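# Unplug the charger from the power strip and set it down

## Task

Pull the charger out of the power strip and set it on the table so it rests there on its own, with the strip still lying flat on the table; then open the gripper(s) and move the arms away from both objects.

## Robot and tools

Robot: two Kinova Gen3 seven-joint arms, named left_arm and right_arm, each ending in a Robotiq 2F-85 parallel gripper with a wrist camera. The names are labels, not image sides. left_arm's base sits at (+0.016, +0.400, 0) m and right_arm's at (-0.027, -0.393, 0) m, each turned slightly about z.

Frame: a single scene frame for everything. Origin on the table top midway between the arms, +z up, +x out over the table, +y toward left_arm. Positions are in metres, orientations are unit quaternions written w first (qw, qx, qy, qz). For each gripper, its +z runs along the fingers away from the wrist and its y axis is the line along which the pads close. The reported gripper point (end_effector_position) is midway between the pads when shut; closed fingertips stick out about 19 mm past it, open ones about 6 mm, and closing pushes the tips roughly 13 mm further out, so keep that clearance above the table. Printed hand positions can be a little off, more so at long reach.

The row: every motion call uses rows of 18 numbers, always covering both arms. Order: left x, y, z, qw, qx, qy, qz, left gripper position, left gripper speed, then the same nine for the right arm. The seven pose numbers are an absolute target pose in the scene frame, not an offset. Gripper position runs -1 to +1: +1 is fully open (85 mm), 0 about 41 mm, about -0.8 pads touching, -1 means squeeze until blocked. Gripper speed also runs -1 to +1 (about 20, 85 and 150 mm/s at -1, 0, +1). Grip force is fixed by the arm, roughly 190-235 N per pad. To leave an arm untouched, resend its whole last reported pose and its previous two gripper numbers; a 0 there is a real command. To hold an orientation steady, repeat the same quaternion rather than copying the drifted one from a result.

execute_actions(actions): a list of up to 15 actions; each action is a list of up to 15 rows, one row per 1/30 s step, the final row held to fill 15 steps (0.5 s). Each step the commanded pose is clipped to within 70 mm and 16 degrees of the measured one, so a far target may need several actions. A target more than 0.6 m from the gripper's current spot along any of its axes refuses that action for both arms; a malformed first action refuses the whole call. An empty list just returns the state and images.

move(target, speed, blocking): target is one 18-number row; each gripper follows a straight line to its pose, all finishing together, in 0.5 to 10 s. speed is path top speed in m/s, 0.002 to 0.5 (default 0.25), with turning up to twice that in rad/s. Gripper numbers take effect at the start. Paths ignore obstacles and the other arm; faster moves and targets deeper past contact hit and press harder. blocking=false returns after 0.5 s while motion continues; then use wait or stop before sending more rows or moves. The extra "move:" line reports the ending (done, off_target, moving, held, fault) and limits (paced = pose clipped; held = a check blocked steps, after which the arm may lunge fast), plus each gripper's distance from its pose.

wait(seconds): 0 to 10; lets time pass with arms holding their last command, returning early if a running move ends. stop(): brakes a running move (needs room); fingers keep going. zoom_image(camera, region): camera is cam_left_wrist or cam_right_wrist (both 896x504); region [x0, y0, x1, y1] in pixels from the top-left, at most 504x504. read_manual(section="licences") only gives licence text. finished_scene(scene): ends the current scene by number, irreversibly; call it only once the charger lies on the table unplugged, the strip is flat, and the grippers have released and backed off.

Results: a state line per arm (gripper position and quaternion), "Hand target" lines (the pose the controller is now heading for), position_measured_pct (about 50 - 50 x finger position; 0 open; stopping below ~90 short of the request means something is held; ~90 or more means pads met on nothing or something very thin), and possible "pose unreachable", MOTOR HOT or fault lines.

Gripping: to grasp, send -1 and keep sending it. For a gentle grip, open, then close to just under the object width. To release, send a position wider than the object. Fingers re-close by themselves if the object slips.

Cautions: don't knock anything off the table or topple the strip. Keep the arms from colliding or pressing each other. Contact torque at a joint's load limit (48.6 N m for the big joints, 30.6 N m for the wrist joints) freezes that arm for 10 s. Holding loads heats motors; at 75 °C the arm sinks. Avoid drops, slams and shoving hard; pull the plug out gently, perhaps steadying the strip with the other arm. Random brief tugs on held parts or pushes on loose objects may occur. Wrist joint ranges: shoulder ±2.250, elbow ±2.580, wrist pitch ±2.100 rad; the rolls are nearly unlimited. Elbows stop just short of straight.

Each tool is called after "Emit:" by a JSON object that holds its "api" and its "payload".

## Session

Emit:
{"api": "execute_actions", "payload": {"actions": []}}

Scene clock: 0.00 s.
left_arm: end_effector_position=(+0.0625, +0.5986, +0.2561) position_measured_pct=0.0 end_effector_quat_wxyz=(+0.374, +0.710, -0.441, +0.401) | right_arm: end_effector_position=(+0.6785, -0.6591, +0.3828) position_measured_pct=0.0 end_effector_quat_wxyz=(+0.646, +0.594, +0.318, +0.360)
Joint positions: left_arm=[-1.4    0.68  -0.152  1.725  0.171  1.908  1.788] | right_arm=[ 0.685  1.092 -1.264  1.79  -0.257 -1.381  1.157]
Joint velocities: left_arm=[ 0.001  0.     0.001 -0.     0.     0.001 -0.   ] | right_arm=[ 0.    -0.     0.001 -0.001 -0.     0.     0.   ]
Motor temperatures (°C, as the motors report them): left_arm=[38 34 33 34 36 42 40] | right_arm=[33 34 30 34 37 37 47]
Hand target (left_arm): +0.063, +0.599, +0.256; +0.374, +0.710, -0.441, +0.401
Hand target (right_arm): +0.679, -0.659, +0.383; +0.646, +0.594, +0.318, +0.360

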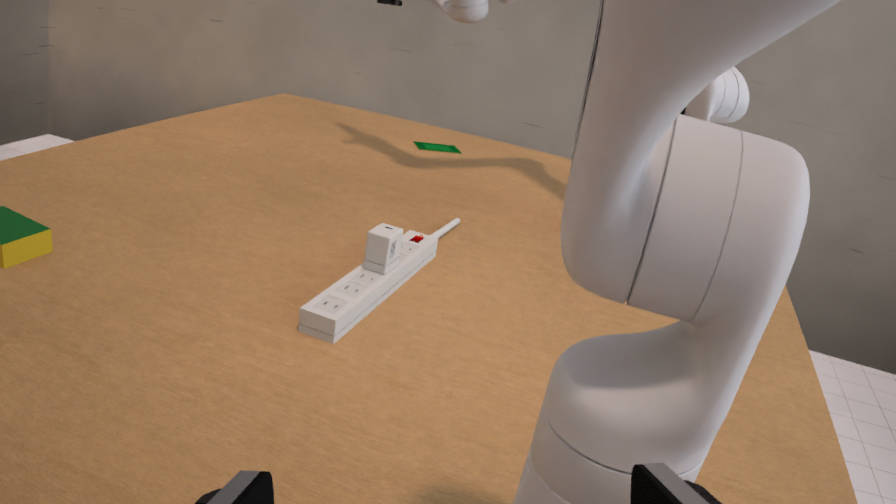

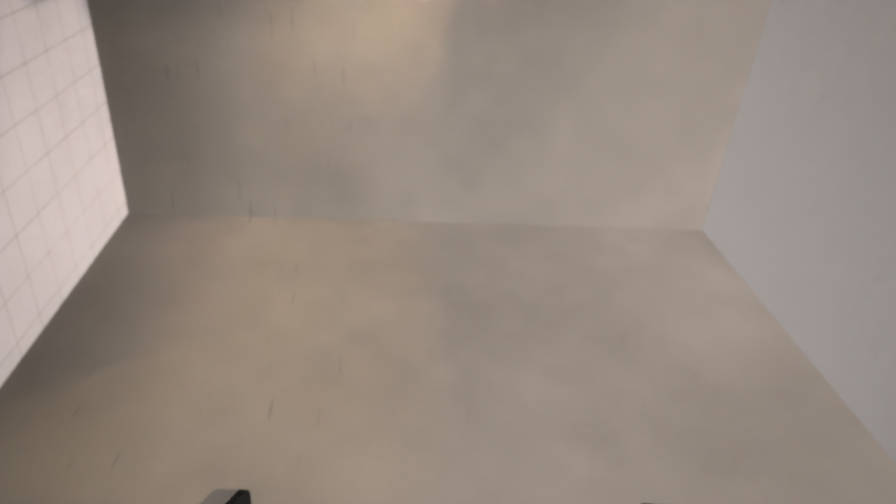

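Emit:
{"api": "move", "payload": {"target": [0.30,0.2,0.22,0,0.707,-0.707,0,1,1,0.32,-0.08,0.25,0,0.707,0.707,0,1,1], "speed": 0.35}}

action 0: the call puts the target (right_arm/x, right_arm/y, right_arm/z) 0.624 m from right_arm's end_effector_position in the last result along the gripper's own z axis as it stood there; a target may be at most 0.6 m away along each of those axes, so nothing of the call was run and nothing moved. Command a nearer target, and go on from there in a later call.

Emit:
{"api": "move", "payload": {"target": [0.30,0.2,0.22,0,0.707,-0.707,0,1,1,0.42,-0.3,0.25,0,1,0,0,1,1], "speed": 0.4}}

Scene clock: 3.77 s.
left_arm: end_effector_position=(+0.3002, +0.1988, +0.2209) position_measured_pct=0.0 end_effector_quat_wxyz=(-0.000, -0.708, +0.706, -0.003) | right_arm: end_effector_position=(+0.4197, -0.3019, +0.2502) position_measured_pct=0.0 end_effector_quat_wxyz=(+0.001, +1.000, -0.002, +0.000)
Joint positions: left_arm=[-0.103  0.305  1.058  1.963 -0.308  1.04   4.053] | right_arm=[ 0.274  1.167 -1.981  1.513 -1.984 -1.972  0.346]
Joint velocities: left_arm=[ 0.006  0.005  0.003  0.001 -0.001  0.     0.001] | right_arm=[ 0.     0.001 -0.     0.    -0.    -0.    -0.001]
Motor temperatures (°C, as the motors report them): left_arm=[38 34 33 34 36 42 40] | right_arm=[33 34 30 34 38 37 47]
Hand target (left_arm): +0.300, +0.199, +0.221; +0.000, +0.708, -0.707, +0.003
Hand target (right_arm): +0.420, -0.302, +0.250; +0.001, +1.000, -0.002, +0.000
Off the commanded pose (left_arm): 0.001 m, 0 deg.
Off the commanded pose (right_arm): 0.002 m, 0 deg.
move: done

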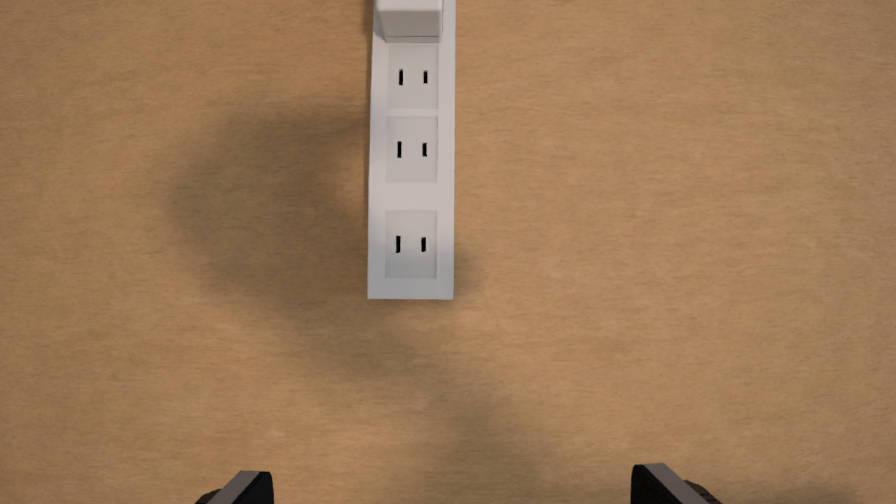

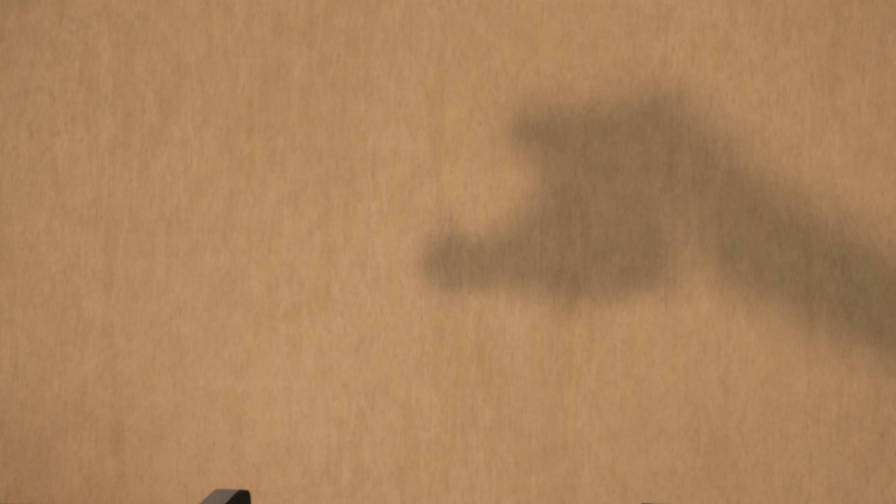

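Emit:
{"api": "move", "payload": {"target": [0.318,0.152,0.09,0,0.676,-0.737,0,1,1,0.308,0.012,0.13,0,0.676,-0.737,0,1,1], "speed": 0.4}}

Scene clock: 6.40 s.
left_arm: end_effector_position=(+0.3181, +0.1518, +0.0903) position_measured_pct=0.0 end_effector_quat_wxyz=(-0.001, -0.676, +0.737, -0.000) | right_arm: end_effector_position=(+0.3077, +0.0114, +0.1298) position_measured_pct=0.0 end_effector_quat_wxyz=(+0.000, +0.676, -0.737, +0.000)
Joint positions: left_arm=[ 0.26   0.637  0.798  2.018 -0.661  0.763  4.334] | right_arm=[-0.464  1.14  -1.488  1.452 -2.008 -1.546 -1.79 ]
Joint velocities: left_arm=[ 0.002  0.002 -0.     0.001 -0.001  0.    -0.   ] | right_arm=[-0.009 -0.    -0.001  0.     0.    -0.001 -0.001]
Motor temperatures (°C, as the motors report them): left_arm=[38 34 33 35 36 42 40] | right_arm=[33 35 30 34 38 37 47]
Hand target (left_arm): +0.318, +0.152, +0.090; +0.001, +0.676, -0.737, +0.000
Hand target (right_arm): +0.307, +0.012, +0.130; +0.000, +0.676, -0.736, +0.000
Off the commanded pose (left_arm): 0.000 m, 0 deg.
Off the commanded pose (right_arm): 0.001 m, 0 deg.
move: done

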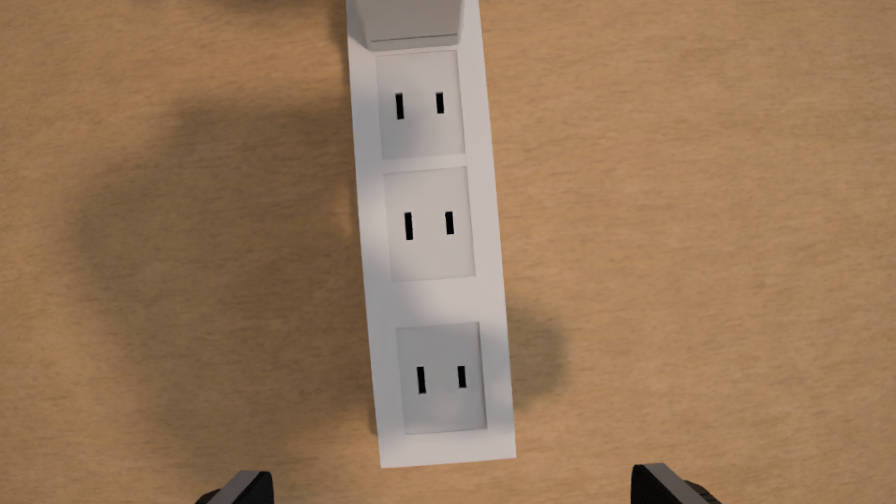

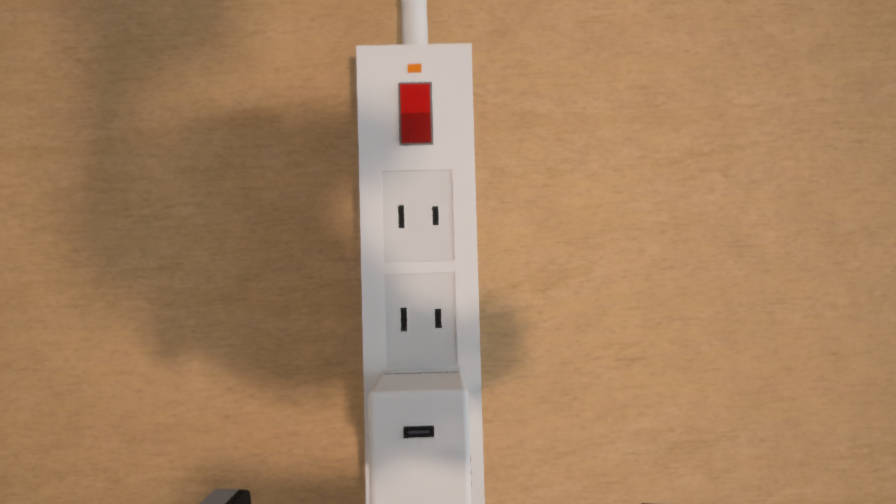

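Emit:
{"api": "move", "payload": {"target": [0.319,0.146,0.023,0,0.685,-0.728,0,1,1,0.316,0.004,0.085,0,0.685,-0.728,0,1,1], "speed": 0.12}}

Emit:
{"api": "move", "payload": {"target": [0.319,0.146,0.023,0,0.685,-0.728,0,-1,0,0.316,0.004,0.056,0,0.685,-0.728,0,0.4,0], "speed": 0.06}}

Scene clock: 7.43 s.
left_arm: end_effector_position=(+0.3194, +0.1461, +0.0232) position_measured_pct=0.0 end_effector_quat_wxyz=(-0.000, -0.686, +0.728, -0.000) | right_arm: end_effector_position=(+0.3158, +0.0040, +0.0851) position_measured_pct=0.0 end_effector_quat_wxyz=(-0.000, +0.685, -0.728, -0.000)
Joint positions: left_arm=[ 0.382  0.764  0.638  2.046 -0.817  0.6    4.493] | right_arm=[-0.442  1.205 -1.45   1.499 -1.946 -1.484 -1.776]
Joint velocities: left_arm=[ 0.008  0.006  0.002  0.001 -0.002 -0.001  0.002] | right_arm=[ 0.001  0.003  0.001 -0.001 -0.001  0.001  0.002]
Motor temperatures (°C, as the motors report them): left_arm=[38 34 33 35 36 42 40] | right_arm=[33 35 30 34 38 37 47]
Hand target (left_arm): +0.319, +0.146, +0.023; +0.000, +0.685, -0.728, -0.000
Hand target (right_arm): +0.316, +0.004, +0.085; -0.000, +0.685, -0.728, -0.000
Off the commanded pose (left_arm): 0.000 m, 0 deg.
Off the commanded pose (right_arm): 0.000 m, 0 deg.
move: done

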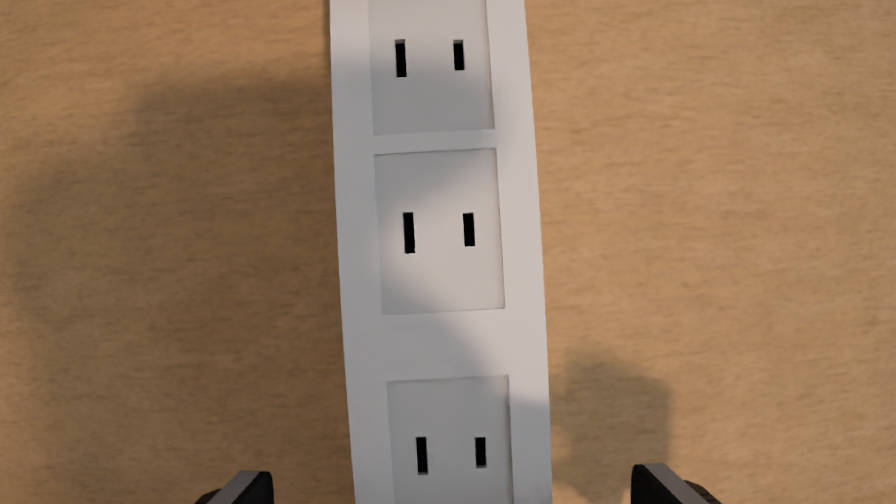

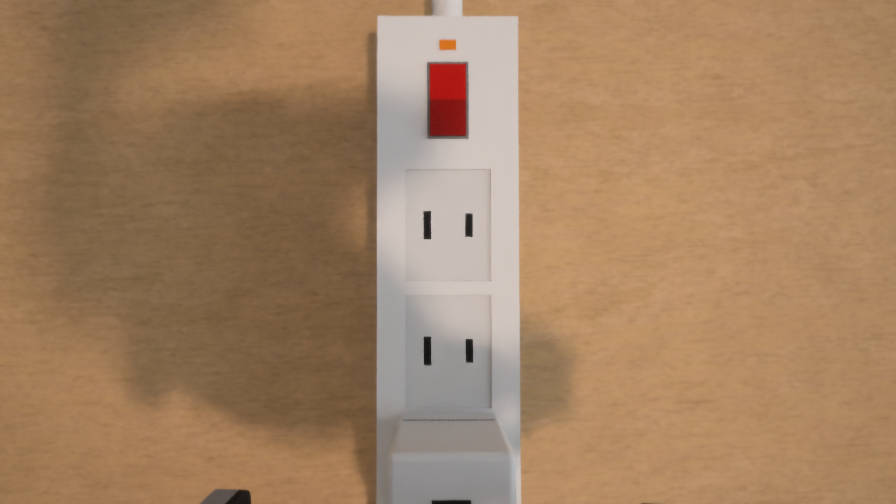

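Scene clock: 8.30 s.
left_arm: end_effector_position=(+0.3192, +0.1459, +0.0237) position_measured_pct=50.4 end_effector_quat_wxyz=(+0.000, -0.685, +0.728, -0.001) | right_arm: end_effector_position=(+0.3159, +0.0040, +0.0561) position_measured_pct=29.8 end_effector_quat_wxyz=(-0.000, +0.685, -0.728, -0.000)
Joint positions: left_arm=[ 0.383  0.763  0.638  2.047 -0.817  0.601  4.493] | right_arm=[-0.445  1.247 -1.42   1.52  -1.905 -1.445 -1.793]
Joint velocities: left_arm=[-0.001 -0.001 -0.001  0.     0.001 -0.001 -0.001] | right_arm=[-0.     0.002  0.001  0.002  0.     0.001  0.   ]
Motor temperatures (°C, as the motors report them): left_arm=[38 34 33 35 36 42 40] | right_arm=[33 35 30 34 37 37 47]
Hand target (left_arm): +0.319, +0.146, +0.023; +0.000, +0.685, -0.728, -0.000
Hand target (right_arm): +0.316, +0.004, +0.056; -0.000, +0.685, -0.728, -0.000
Off the commanded pose (left_arm): 0.001 m, 0 deg.
Off the commanded pose (right_arm): 0.000 m, 0 deg.
move: done

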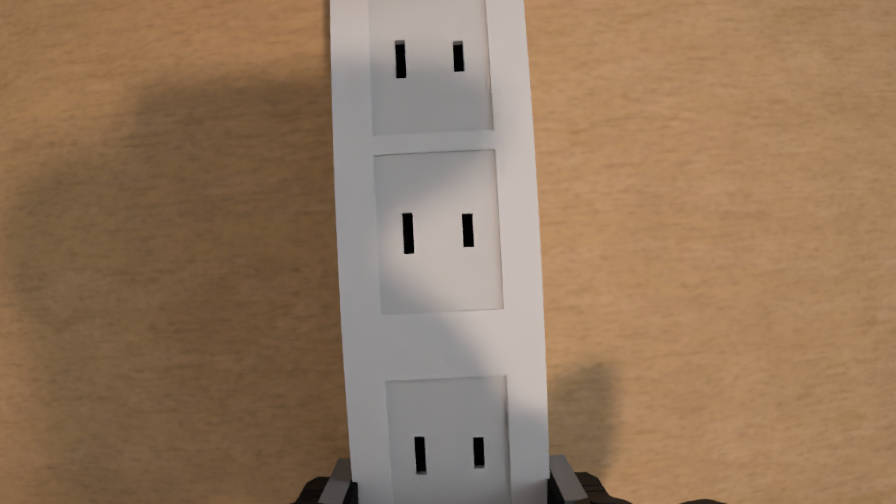

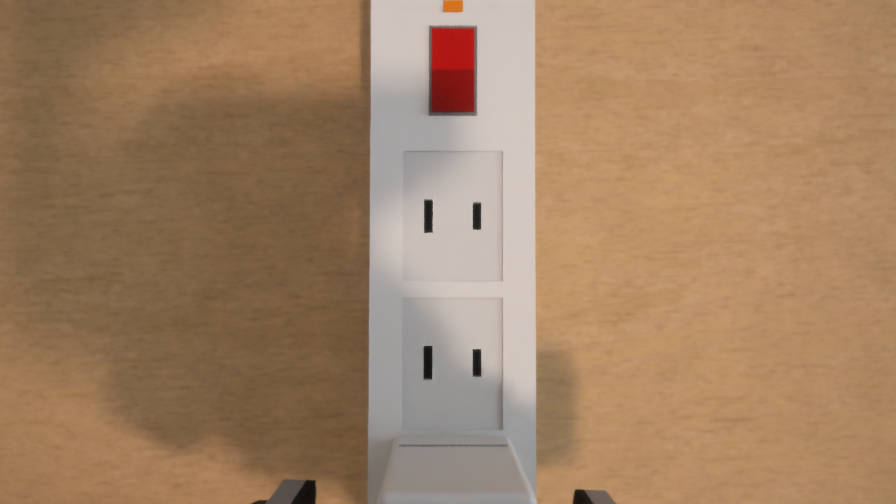

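Shift ~2.5 mm to −x, a little +y, then close.

Emit:
{"api": "execute_actions", "payload": {"actions": [[[0.319,0.146,0.023,0,0.685,-0.728,0,-1,0,0.3135,0.006,0.056,0,0.685,-0.728,0,-1,-0.3]],[[0.319,0.146,0.023,0,0.685,-0.728,0,-1,0,0.3135,0.006,0.056,0,0.685,-0.728,0,-1,-0.3]]]}}

Emit:
{"api": "move", "payload": {"target": [0.319,0.146,0.023,0,0.685,-0.728,0,-1,0,0.3135,0.006,0.09,0,0.685,-0.728,0,-1,-0.3], "speed": 0.03}}

Scene clock: 9.40 s.
left_arm: end_effector_position=(+0.3192, +0.1459, +0.0237) position_measured_pct=50.4 end_effector_quat_wxyz=(+0.000, -0.685, +0.728, -0.001) | right_arm: end_effector_position=(+0.3136, +0.0060, +0.0563) position_measured_pct=61.9 end_effector_quat_wxyz=(-0.000, +0.685, -0.728, +0.000)
Joint positions: left_arm=[ 0.383  0.763  0.638  2.047 -0.817  0.601  4.493] | right_arm=[-0.451  1.246 -1.421  1.521 -1.905 -1.445 -1.799]
Joint velocities: left_arm=[ 0.001 -0.     0.    -0.    -0.001 -0.001 -0.001] | right_arm=[ 0.    -0.    -0.001  0.001  0.    -0.     0.   ]
Motor temperatures (°C, as the motors report them): left_arm=[38 34 33 35 36 42 40] | right_arm=[33 35 30 34 37 37 47]
Hand target (left_arm): +0.319, +0.146, +0.023; -0.000, +0.685, -0.728, -0.000
Hand target (right_arm): +0.314, +0.006, +0.056; -0.000, +0.685, -0.728, -0.000
Off the commanded pose (left_arm): 0.001 m, 0 deg.
Off the commanded pose (right_arm): 0.000 m, 0 deg.

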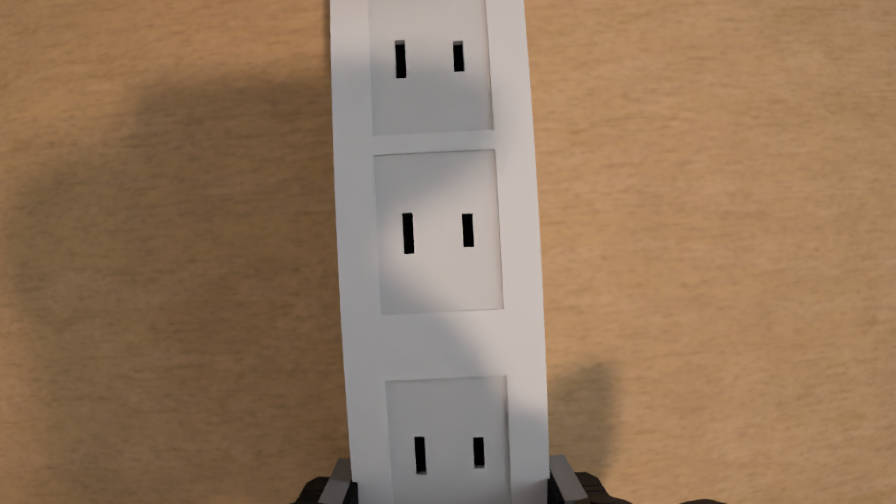

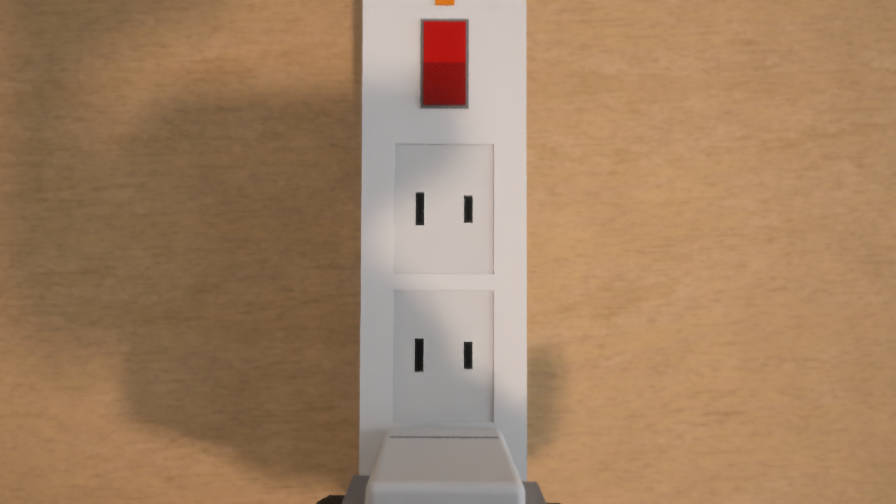

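Scene clock: 10.77 s.
left_arm: end_effector_position=(+0.3194, +0.1456, +0.0237) position_measured_pct=50.4 end_effector_quat_wxyz=(+0.000, -0.685, +0.728, -0.001) | right_arm: end_effector_position=(+0.3136, +0.0060, +0.0899) position_measured_pct=62.3 end_effector_quat_wxyz=(+0.000, +0.685, -0.728, +0.000)
Joint positions: left_arm=[ 0.385  0.762  0.636  2.046 -0.815  0.599  4.491] | right_arm=[-0.448  1.198 -1.455  1.494 -1.952 -1.491 -1.779]
Joint velocities: left_arm=[-0.001 -0.001 -0.001 -0.001  0.001 -0.    -0.   ] | right_arm=[ 0.001 -0.002 -0.    -0.003  0.    -0.001  0.   ]
Motor temperatures (°C, as the motors report them): left_arm=[38 34 33 35 36 42 40] | right_arm=[33 35 30 34 37 37 47]
Hand target (left_arm): +0.319, +0.146, +0.023; -0.000, +0.685, -0.728, -0.000
Hand target (right_arm): +0.314, +0.006, +0.090; +0.000, +0.685, -0.728, +0.000
Off the commanded pose (left_arm): 0.001 m, 0 deg.
Off the commanded pose (right_arm): 0.000 m, 0 deg.
move: done

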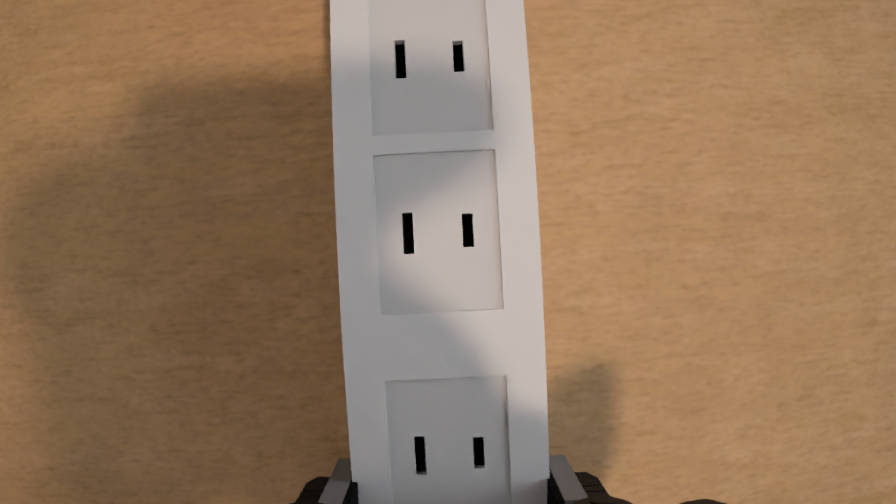

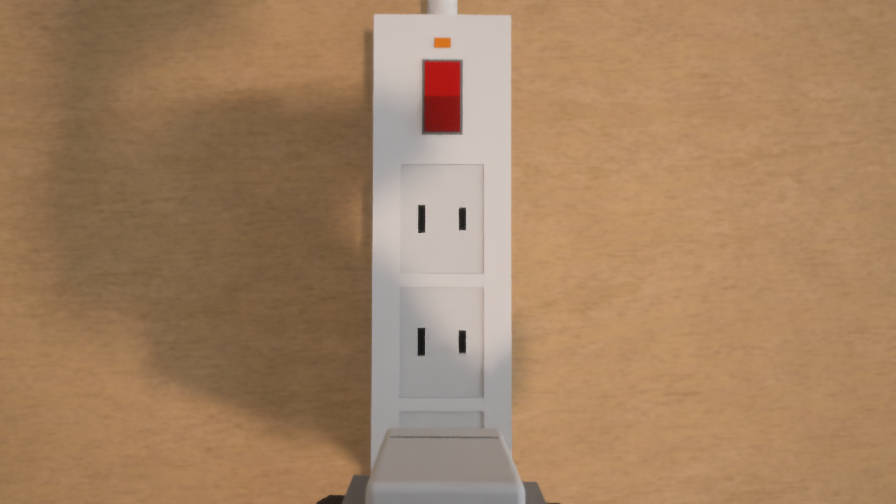

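Emit:
{"api": "move", "payload": {"target": [0.319,0.146,0.023,0,0.685,-0.728,0,1,1,0.34,-0.03,0.14,0,0.685,-0.728,0,-1,-0.3]}}

Emit:
{"api": "move", "payload": {"target": [0.3,0.27,0.17,0,0.685,-0.728,0,1,1,0.64,-0.16,0.07,0,0.819,0,0.574,-1,-0.3], "speed": 0.4}}

Scene clock: 11.63 s.
left_arm: end_effector_position=(+0.3190, +0.1460, +0.0230) position_measured_pct=0.0 end_effector_quat_wxyz=(+0.000, -0.685, +0.728, -0.000) | right_arm: end_effector_position=(+0.3399, -0.0297, +0.1398) position_measured_pct=62.3 end_effector_quat_wxyz=(+0.000, +0.685, -0.728, +0.000)
Joint positions: left_arm=[ 0.385  0.764  0.635  2.047 -0.815  0.599  4.491] | right_arm=[-0.349  1.127 -1.514  1.473 -2.018 -1.562 -1.68 ]
Joint velocities: left_arm=[ 0.    -0.    -0.001 -0.002 -0.    -0.    -0.   ] | right_arm=[ 0.006 -0.002 -0.    -0.001  0.001 -0.     0.   ]
Motor temperatures (°C, as the motors report them): left_arm=[38 34 33 35 36 42 40] | right_arm=[33 35 30 34 37 37 47]
Hand target (left_arm): +0.319, +0.146, +0.023; -0.000, +0.685, -0.728, -0.000
Hand target (right_arm): +0.340, -0.030, +0.140; +0.000, +0.685, -0.728, +0.000
Off the commanded pose (left_arm): 0.000 m, 0 deg.
Off the commanded pose (right_arm): 0.000 m, 0 deg.
move: done

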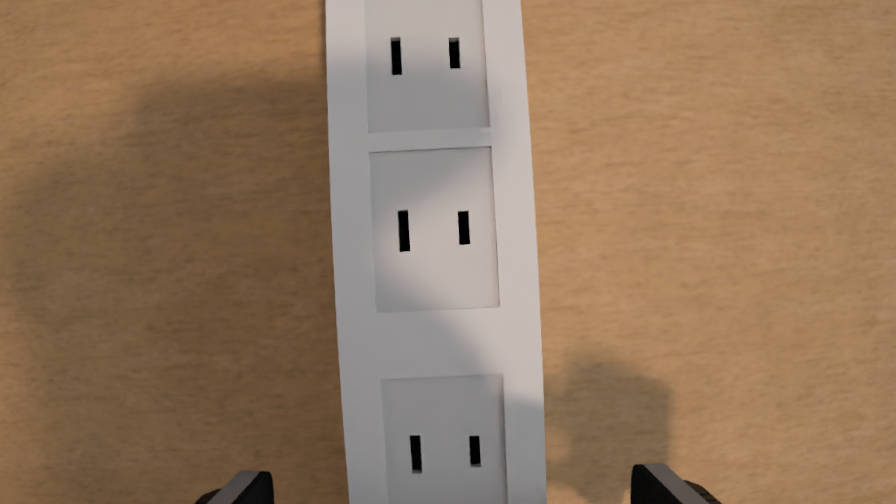

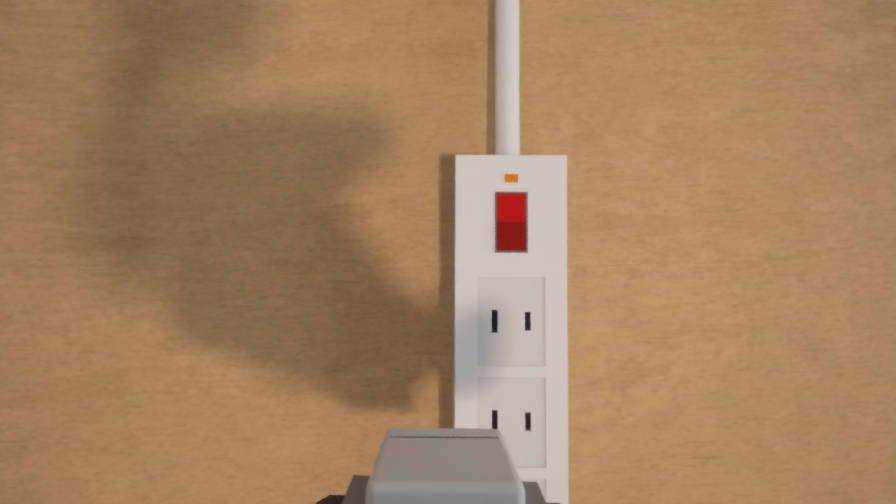

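Scene clock: 14.50 s.
left_arm: end_effector_position=(+0.3001, +0.2702, +0.1696) position_measured_pct=0.0 end_effector_quat_wxyz=(+0.001, -0.685, +0.729, +0.000) | right_arm: end_effector_position=(+0.6390, -0.1582, +0.0699) position_measured_pct=62.3 end_effector_quat_wxyz=(-0.002, +0.820, +0.000, +0.573)
Joint positions: left_arm=[-0.301  0.333  1.063  2.153 -0.389  0.86   3.895] | right_arm=[-0.321  1.233 -0.734  1.821 -0.551 -1.383 -0.858]
Joint velocities: left_arm=[-0.008 -0.005 -0.004 -0.     0.002 -0.002 -0.003] | right_arm=[ 0.002  0.002  0.002  0.003 -0.002 -0.001 -0.002]
Motor temperatures (°C, as the motors report them): left_arm=[38 34 33 35 36 42 40] | right_arm=[33 35 30 34 38 37 47]
Hand target (left_arm): +0.300, +0.270, +0.170; -0.001, +0.685, -0.728, -0.000
Hand target (right_arm): +0.639, -0.158, +0.070; -0.002, +0.820, +0.000, +0.573
Off the commanded pose (left_arm): 0.000 m, 0 deg.
Off the commanded pose (right_arm): 0.002 m, 0 deg.
move: done

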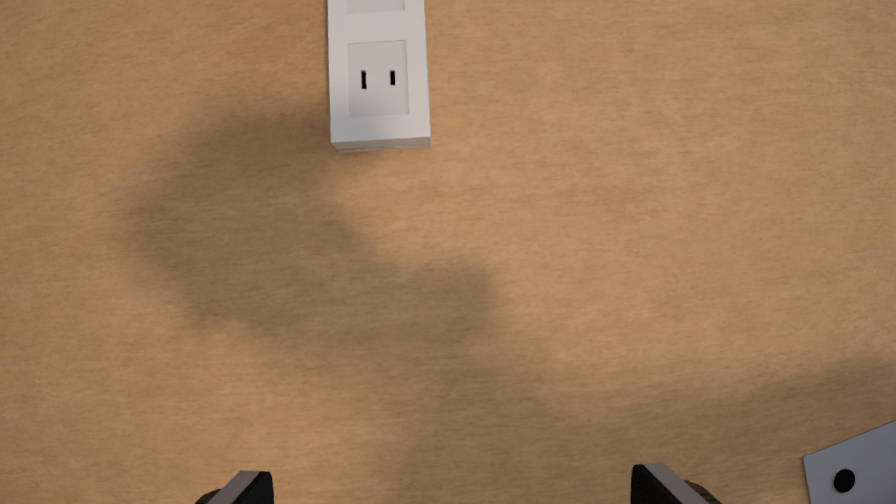

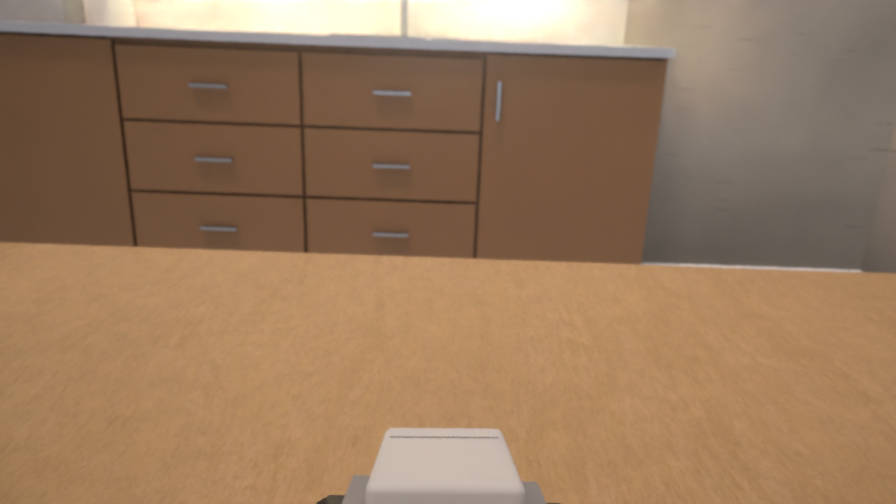

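Emit:
{"api": "move", "payload": {"target": [0.3,0.27,0.17,0,0.685,-0.728,0,1,1,0.64,-0.16,0.025,0,0.819,0,0.574,-1,-0.3], "speed": 0.04}}

Emit:
{"api": "move", "payload": {"target": [0.3,0.27,0.17,0,0.685,-0.728,0,1,1,0.64,-0.16,0.026,0,0.819,0,0.574,0.3,-0.3]}}

Emit:
{"api": "move", "payload": {"target": [0.3,0.27,0.17,0,0.685,-0.728,0,1,1,0.55,-0.16,0.13,0,0.866,0,0.5,1,0]}}

Scene clock: 15.97 s.
left_arm: end_effector_position=(+0.3000, +0.2700, +0.1700) position_measured_pct=0.0 end_effector_quat_wxyz=(+0.000, -0.685, +0.728, +0.000) | right_arm: end_effector_position=(+0.6409, -0.1596, +0.0279) position_measured_pct=62.3 end_effector_quat_wxyz=(-0.000, +0.817, -0.000, +0.576)
Joint positions: left_arm=[-0.304  0.333  1.064  2.152 -0.386  0.861  3.893] | right_arm=[-0.336  1.33  -0.696  1.775 -0.483 -1.412 -0.895]
Joint velocities: left_arm=[-0.001 -0.     0.     0.001 -0.001  0.     0.001] | right_arm=[ 0.001  0.001 -0.003  0.     0.001 -0.003  0.   ]
Motor temperatures (°C, as the motors report them): left_arm=[38 34 33 35 36 42 40] | right_arm=[33 35 30 34 38 37 47]
Hand target (left_arm): +0.300, +0.270, +0.170; -0.000, +0.685, -0.728, -0.000
Hand target (right_arm): +0.640, -0.160, +0.025; -0.000, +0.819, -0.000, +0.574
Off the commanded pose (left_arm): 0.000 m, 0 deg.
Off the commanded pose (right_arm): 0.003 m, 0 deg.
move: done

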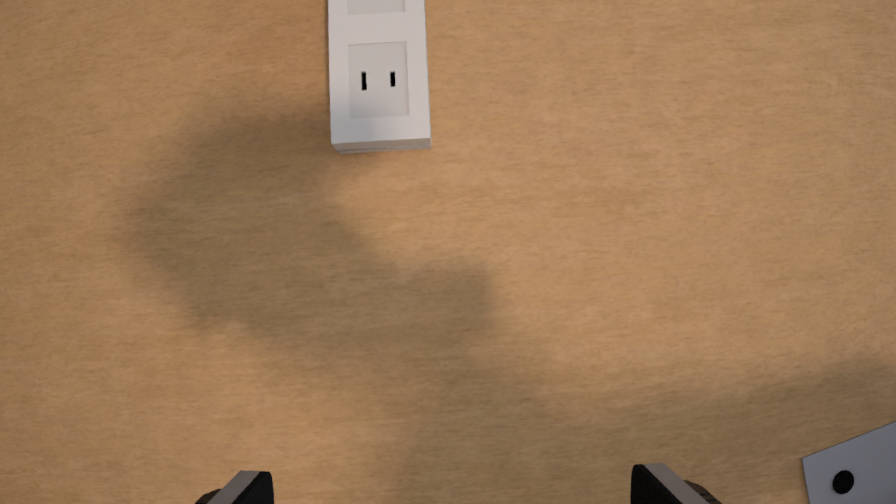

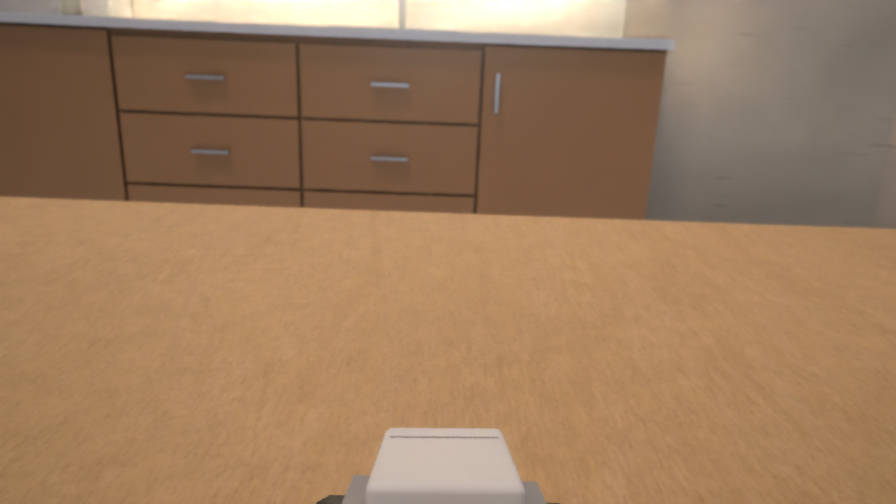

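Scene clock: 16.73 s.
left_arm: end_effector_position=(+0.3000, +0.2700, +0.1700) position_measured_pct=0.0 end_effector_quat_wxyz=(-0.000, -0.685, +0.728, -0.000) | right_arm: end_effector_position=(+0.6400, -0.1600, +0.0260) position_measured_pct=34.9 end_effector_quat_wxyz=(-0.000, +0.819, -0.000, +0.574)
Joint positions: left_arm=[-0.304  0.333  1.064  2.152 -0.386  0.861  3.893] | right_arm=[-0.336  1.33  -0.696  1.776 -0.486 -1.41  -0.894]
Joint velocities: left_arm=[-0.001 -0.    -0.001 -0.001  0.001  0.    -0.   ] | right_arm=[ 0.     0.002  0.001 -0.001 -0.     0.    -0.001]
Motor temperatures (°C, as the motors report them): left_arm=[38 34 33 35 36 42 40] | right_arm=[33 35 30 34 38 37 47]
Hand target (left_arm): +0.300, +0.270, +0.170; -0.000, +0.685, -0.728, -0.000
Hand target (right_arm): +0.640, -0.160, +0.026; +0.000, +0.819, -0.000, +0.574
Off the commanded pose (left_arm): 0.000 m, 0 deg.
Off the commanded pose (right_arm): 0.000 m, 0 deg.
move: done

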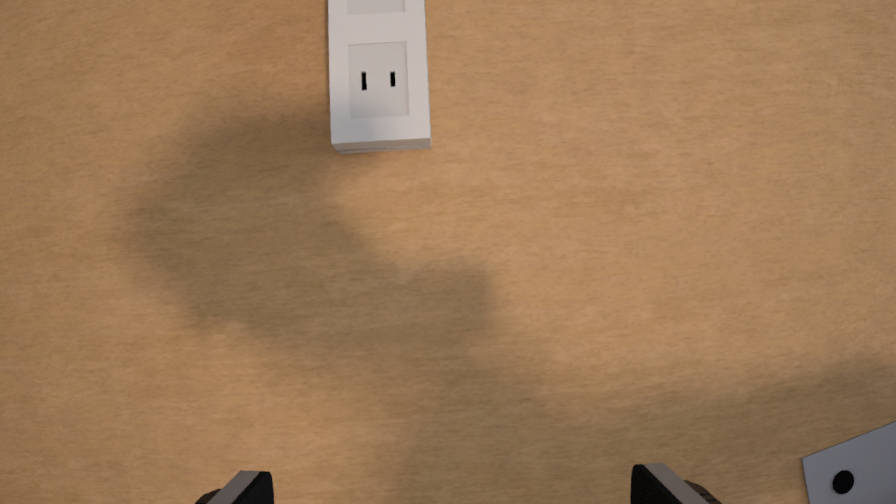

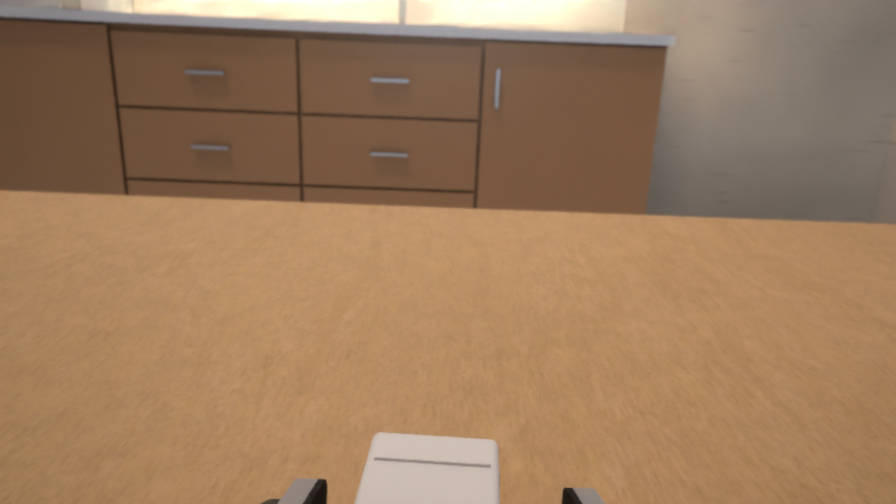

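Scene clock: 17.87 s.
left_arm: end_effector_position=(+0.3000, +0.2700, +0.1700) position_measured_pct=0.0 end_effector_quat_wxyz=(-0.000, -0.685, +0.728, -0.000) | right_arm: end_effector_position=(+0.5504, -0.1604, +0.1301) position_measured_pct=0.0 end_effector_quat_wxyz=(+0.000, +0.866, +0.000, +0.500)
Joint positions: left_arm=[-0.304  0.333  1.064  2.152 -0.386  0.861  3.893] | right_arm=[-0.288  0.989 -0.915  2.051 -0.891 -1.354 -0.784]
Joint velocities: left_arm=[-0.001 -0.     0.     0.001 -0.     0.     0.001] | right_arm=[ 0.002 -0.003  0.    -0.     0.     0.001  0.001]
Motor temperatures (°C, as the motors report them): left_arm=[38 34 33 35 36 42 40] | right_arm=[33 35 30 34 38 37 47]
Hand target (left_arm): +0.300, +0.270, +0.170; -0.000, +0.685, -0.728, -0.000
Hand target (right_arm): +0.550, -0.160, +0.130; +0.000, +0.866, +0.000, +0.500
Off the commanded pose (left_arm): 0.000 m, 0 deg.
Off the commanded pose (right_arm): 0.001 m, 0 deg.
move: done

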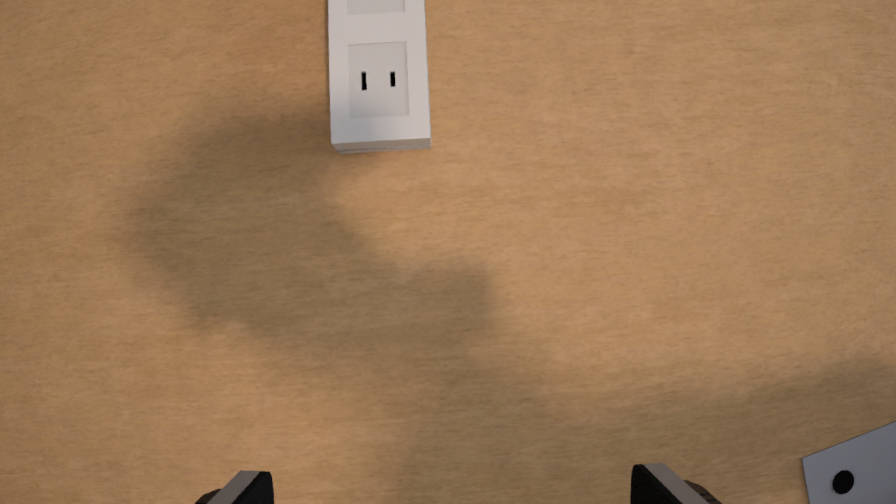

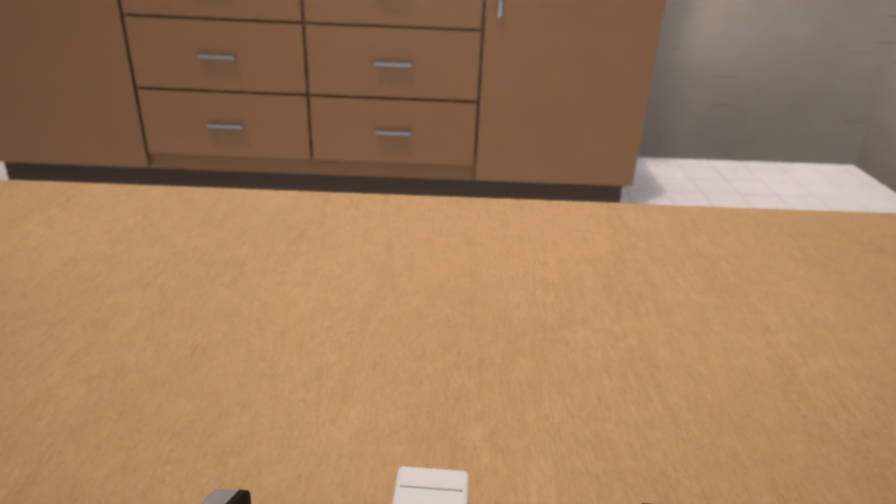

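Emit:
{"api": "finished_scene", "payload": {"scene": 2}}

The scene is finished: the task was done.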